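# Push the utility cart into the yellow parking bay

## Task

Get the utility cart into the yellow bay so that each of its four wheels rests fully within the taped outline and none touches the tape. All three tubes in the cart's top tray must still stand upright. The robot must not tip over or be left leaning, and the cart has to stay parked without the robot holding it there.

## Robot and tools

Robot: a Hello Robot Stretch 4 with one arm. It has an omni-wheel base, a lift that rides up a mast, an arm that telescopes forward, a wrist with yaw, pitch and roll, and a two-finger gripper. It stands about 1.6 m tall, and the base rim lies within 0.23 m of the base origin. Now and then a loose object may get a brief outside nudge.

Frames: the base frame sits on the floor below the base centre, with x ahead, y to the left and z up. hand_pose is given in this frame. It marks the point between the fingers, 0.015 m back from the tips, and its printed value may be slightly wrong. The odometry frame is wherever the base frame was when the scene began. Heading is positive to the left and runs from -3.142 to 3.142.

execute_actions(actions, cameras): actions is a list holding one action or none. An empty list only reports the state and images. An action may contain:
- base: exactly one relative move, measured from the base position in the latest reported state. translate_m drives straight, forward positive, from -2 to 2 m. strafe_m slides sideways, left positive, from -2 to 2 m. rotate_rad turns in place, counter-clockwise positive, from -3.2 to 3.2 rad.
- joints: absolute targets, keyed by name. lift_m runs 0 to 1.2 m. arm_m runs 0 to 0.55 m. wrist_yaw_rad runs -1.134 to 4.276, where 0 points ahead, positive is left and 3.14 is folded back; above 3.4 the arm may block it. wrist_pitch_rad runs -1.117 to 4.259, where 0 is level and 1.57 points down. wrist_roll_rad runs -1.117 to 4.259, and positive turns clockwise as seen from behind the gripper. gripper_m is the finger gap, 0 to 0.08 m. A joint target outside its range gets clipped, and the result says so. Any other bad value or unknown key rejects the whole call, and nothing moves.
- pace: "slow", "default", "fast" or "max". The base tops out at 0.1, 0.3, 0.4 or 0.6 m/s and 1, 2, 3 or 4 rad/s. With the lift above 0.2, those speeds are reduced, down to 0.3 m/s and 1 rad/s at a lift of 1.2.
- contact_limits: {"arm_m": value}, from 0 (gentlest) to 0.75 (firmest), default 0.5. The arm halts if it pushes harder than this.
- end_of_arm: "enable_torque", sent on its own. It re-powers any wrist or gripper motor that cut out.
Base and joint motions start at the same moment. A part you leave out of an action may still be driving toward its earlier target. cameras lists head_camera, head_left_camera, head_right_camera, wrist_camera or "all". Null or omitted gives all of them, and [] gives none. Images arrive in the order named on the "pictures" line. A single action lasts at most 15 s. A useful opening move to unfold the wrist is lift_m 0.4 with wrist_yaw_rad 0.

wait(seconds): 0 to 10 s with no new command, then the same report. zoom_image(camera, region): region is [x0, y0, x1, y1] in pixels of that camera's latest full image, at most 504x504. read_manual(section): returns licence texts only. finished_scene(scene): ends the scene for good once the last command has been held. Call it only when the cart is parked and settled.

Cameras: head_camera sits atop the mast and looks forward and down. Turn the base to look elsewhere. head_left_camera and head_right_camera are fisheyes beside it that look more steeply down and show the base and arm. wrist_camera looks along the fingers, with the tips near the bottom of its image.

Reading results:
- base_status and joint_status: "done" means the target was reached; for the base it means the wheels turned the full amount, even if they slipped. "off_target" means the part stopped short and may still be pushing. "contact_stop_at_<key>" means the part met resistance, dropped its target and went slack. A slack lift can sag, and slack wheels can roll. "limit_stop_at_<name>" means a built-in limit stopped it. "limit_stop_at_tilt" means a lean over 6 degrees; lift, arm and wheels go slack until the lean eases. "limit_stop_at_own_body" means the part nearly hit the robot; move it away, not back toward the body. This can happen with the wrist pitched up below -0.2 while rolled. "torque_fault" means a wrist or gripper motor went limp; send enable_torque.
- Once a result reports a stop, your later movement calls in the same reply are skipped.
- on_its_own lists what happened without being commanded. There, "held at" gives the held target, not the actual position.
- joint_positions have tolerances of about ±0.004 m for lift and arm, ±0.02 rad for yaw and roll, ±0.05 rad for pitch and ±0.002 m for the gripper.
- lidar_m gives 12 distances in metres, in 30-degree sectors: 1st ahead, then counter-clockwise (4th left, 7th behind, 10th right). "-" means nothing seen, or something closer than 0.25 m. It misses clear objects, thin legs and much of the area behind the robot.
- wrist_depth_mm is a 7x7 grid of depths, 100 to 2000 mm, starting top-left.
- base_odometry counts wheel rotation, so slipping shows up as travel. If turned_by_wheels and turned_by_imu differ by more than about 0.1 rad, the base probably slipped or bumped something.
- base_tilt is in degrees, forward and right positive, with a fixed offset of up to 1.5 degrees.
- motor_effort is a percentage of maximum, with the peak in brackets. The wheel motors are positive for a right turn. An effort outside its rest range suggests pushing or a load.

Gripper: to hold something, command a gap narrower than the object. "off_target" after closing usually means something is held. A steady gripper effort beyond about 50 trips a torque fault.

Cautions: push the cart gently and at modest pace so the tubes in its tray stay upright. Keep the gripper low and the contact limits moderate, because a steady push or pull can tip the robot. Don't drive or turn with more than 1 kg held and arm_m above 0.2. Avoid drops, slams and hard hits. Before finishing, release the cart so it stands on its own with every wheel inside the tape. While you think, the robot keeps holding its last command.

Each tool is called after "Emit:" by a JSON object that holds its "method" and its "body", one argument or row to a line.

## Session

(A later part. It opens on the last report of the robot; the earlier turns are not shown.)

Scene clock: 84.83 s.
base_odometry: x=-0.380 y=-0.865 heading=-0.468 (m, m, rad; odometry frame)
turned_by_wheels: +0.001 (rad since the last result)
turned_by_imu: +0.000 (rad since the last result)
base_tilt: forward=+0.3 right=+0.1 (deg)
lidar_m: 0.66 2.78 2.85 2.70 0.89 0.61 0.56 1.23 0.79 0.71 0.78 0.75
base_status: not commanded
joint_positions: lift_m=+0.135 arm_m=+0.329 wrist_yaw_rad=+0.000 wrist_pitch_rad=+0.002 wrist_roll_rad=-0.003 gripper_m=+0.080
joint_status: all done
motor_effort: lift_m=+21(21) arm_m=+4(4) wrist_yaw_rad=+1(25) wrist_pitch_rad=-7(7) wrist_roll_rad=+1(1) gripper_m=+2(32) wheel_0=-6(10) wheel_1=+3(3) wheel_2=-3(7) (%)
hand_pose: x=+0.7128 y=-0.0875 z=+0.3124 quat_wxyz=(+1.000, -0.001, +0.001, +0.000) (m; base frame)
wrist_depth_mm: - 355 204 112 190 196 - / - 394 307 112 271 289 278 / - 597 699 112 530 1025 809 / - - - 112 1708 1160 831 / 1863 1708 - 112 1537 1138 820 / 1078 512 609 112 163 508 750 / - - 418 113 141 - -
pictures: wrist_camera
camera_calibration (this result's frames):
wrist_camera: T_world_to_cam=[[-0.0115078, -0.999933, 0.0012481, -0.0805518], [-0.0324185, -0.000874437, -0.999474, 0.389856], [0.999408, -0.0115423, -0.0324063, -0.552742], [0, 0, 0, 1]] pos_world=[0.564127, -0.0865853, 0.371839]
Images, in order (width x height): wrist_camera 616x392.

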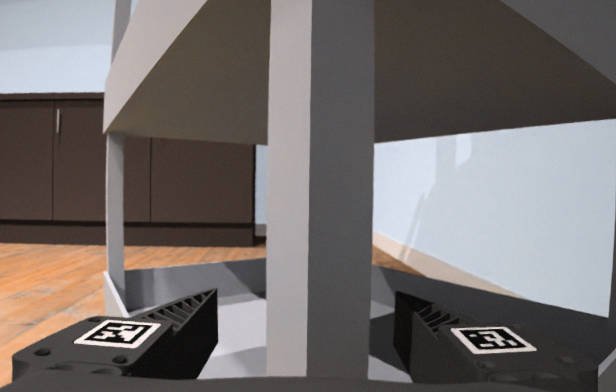

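Emit:
{"method": "execute_actions", "body": {
  "actions": [
    {"base": {"translate_m": -0.15}, "joints": {"arm_m": 0.15}, "pace": "fast"}
  ]
}}

Scene clock: 86.50 s.
base_odometry: x=-0.513 y=-0.797 heading=-0.469 (m, m, rad; odometry frame)
turned_by_wheels: -0.001 (rad since the last result)
turned_by_imu: -0.001 (rad since the last result)
base_tilt: forward=+0.3 right=+0.2 (deg)
lidar_m: 0.77 2.92 2.83 2.70 0.69 0.45 0.42 1.25 0.83 0.72 0.74 0.93
base_status: done
joint_positions: lift_m=+0.135 arm_m=+0.151 wrist_yaw_rad=+0.000 wrist_pitch_rad=+0.003 wrist_roll_rad=-0.003 gripper_m=+0.080
joint_status: all done
motor_effort: lift_m=+21(21) arm_m=-8(9) wrist_yaw_rad=+1(1) wrist_pitch_rad=-7(8) wrist_roll_rad=+2(0) gripper_m=+3(5) wheel_0=-3(9) wheel_1=-4(10) wheel_2=-2(12) (%)
hand_pose: x=+0.5350 y=-0.0875 z=+0.3124 quat_wxyz=(+1.000, -0.001, +0.001, +0.000) (m; base frame)
wrist_depth_mm: - - 946 866 1618 1042 854 / - - 917 449 504 691 866 / - - 778 549 654 991 866 / - - - - - 1060 866 / 1921 - 1025 1078 1042 991 866 / 1078 1078 569 462 488 627 831 / - - 715 452 480 - -
pictures: head_camera, head_left_camera, head_right_camera, wrist_camera
camera_calibration (this result's frames):
wrist_camera: T_world_to_cam=[[-0.0114817, -0.999933, 0.00125095, -0.0826068], [-0.0326636, -0.000875309, -0.999466, 0.38417], [0.9994, -0.0115164, -0.0326514, -0.375005], [0, 0, 0, 1]] pos_world=[0.38638, -0.0865837, 0.371824]
Images, in order (width x height): head_camera 420x560, head_left_camera 420x672, head_right_camera 420x672, wrist_camera 616x392.

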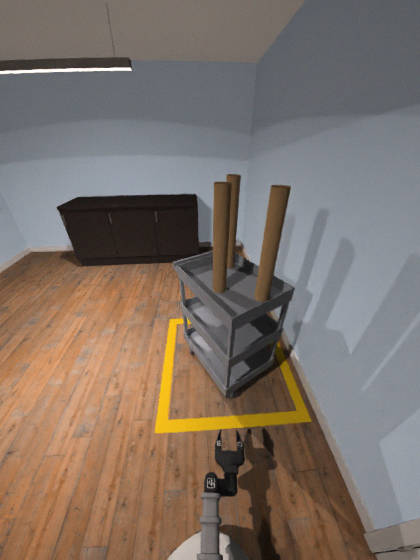

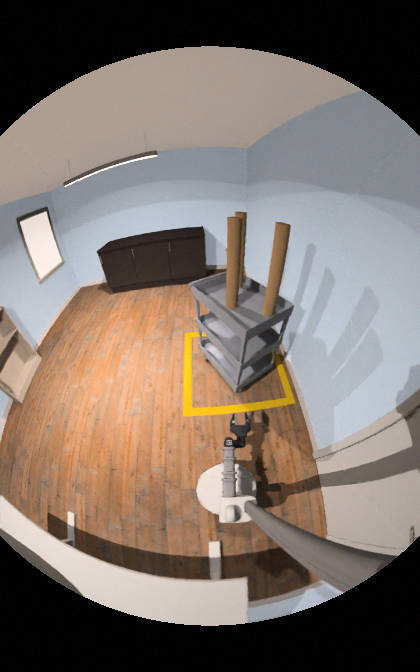

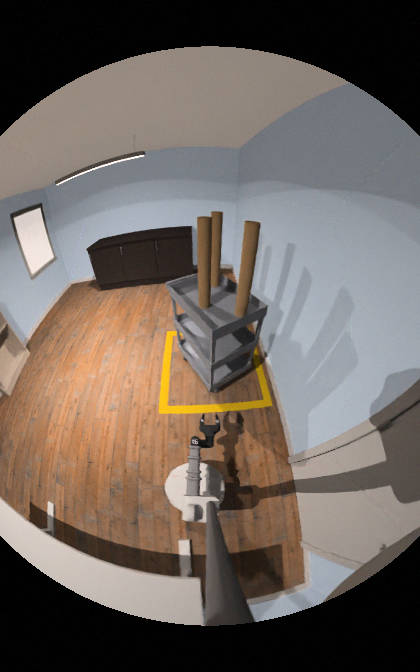

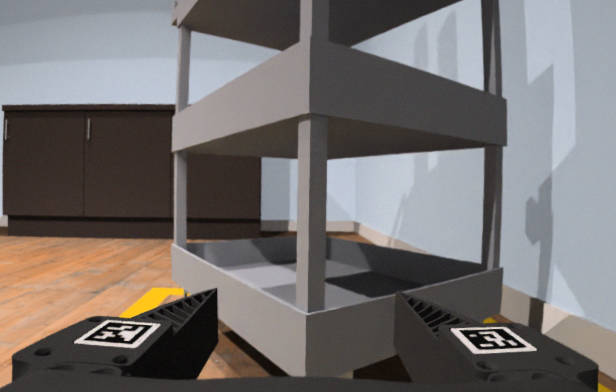

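Emit:
{"method": "zoom_image", "body": {
  "camera": "head_camera",
  "region": [140, 240, 330, 450]
}}

Region (140, 240, 330, 450) of head_camera's 420x560 image, scaled by 2.400, with more detail than that image has; it fills the left 456 columns of this view, and the rest is white.

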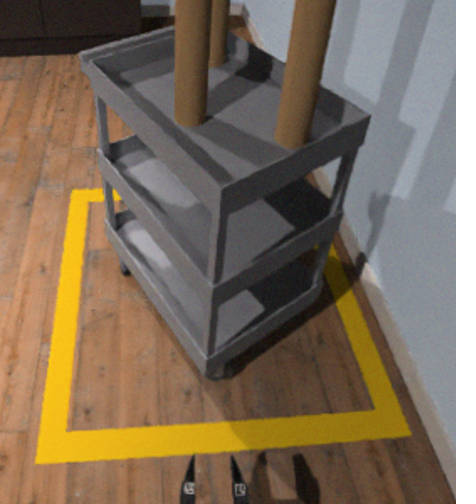

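Emit:
{"method": "zoom_image", "body": {
  "camera": "wrist_camera",
  "region": [112, 200, 616, 392]
}}

Region (112, 200, 616, 392) of wrist_camera's 616x392 image, scaled by 1.000; it fills the top 192 rows of this view, and the rest is white.

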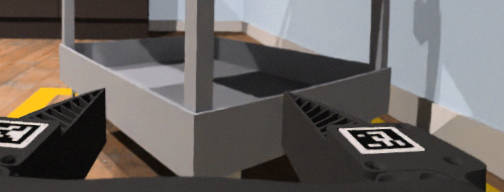

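Emit:
{"method": "finished_scene", "body": {
  "scene": 1
}}

The scene is finished: the task was done.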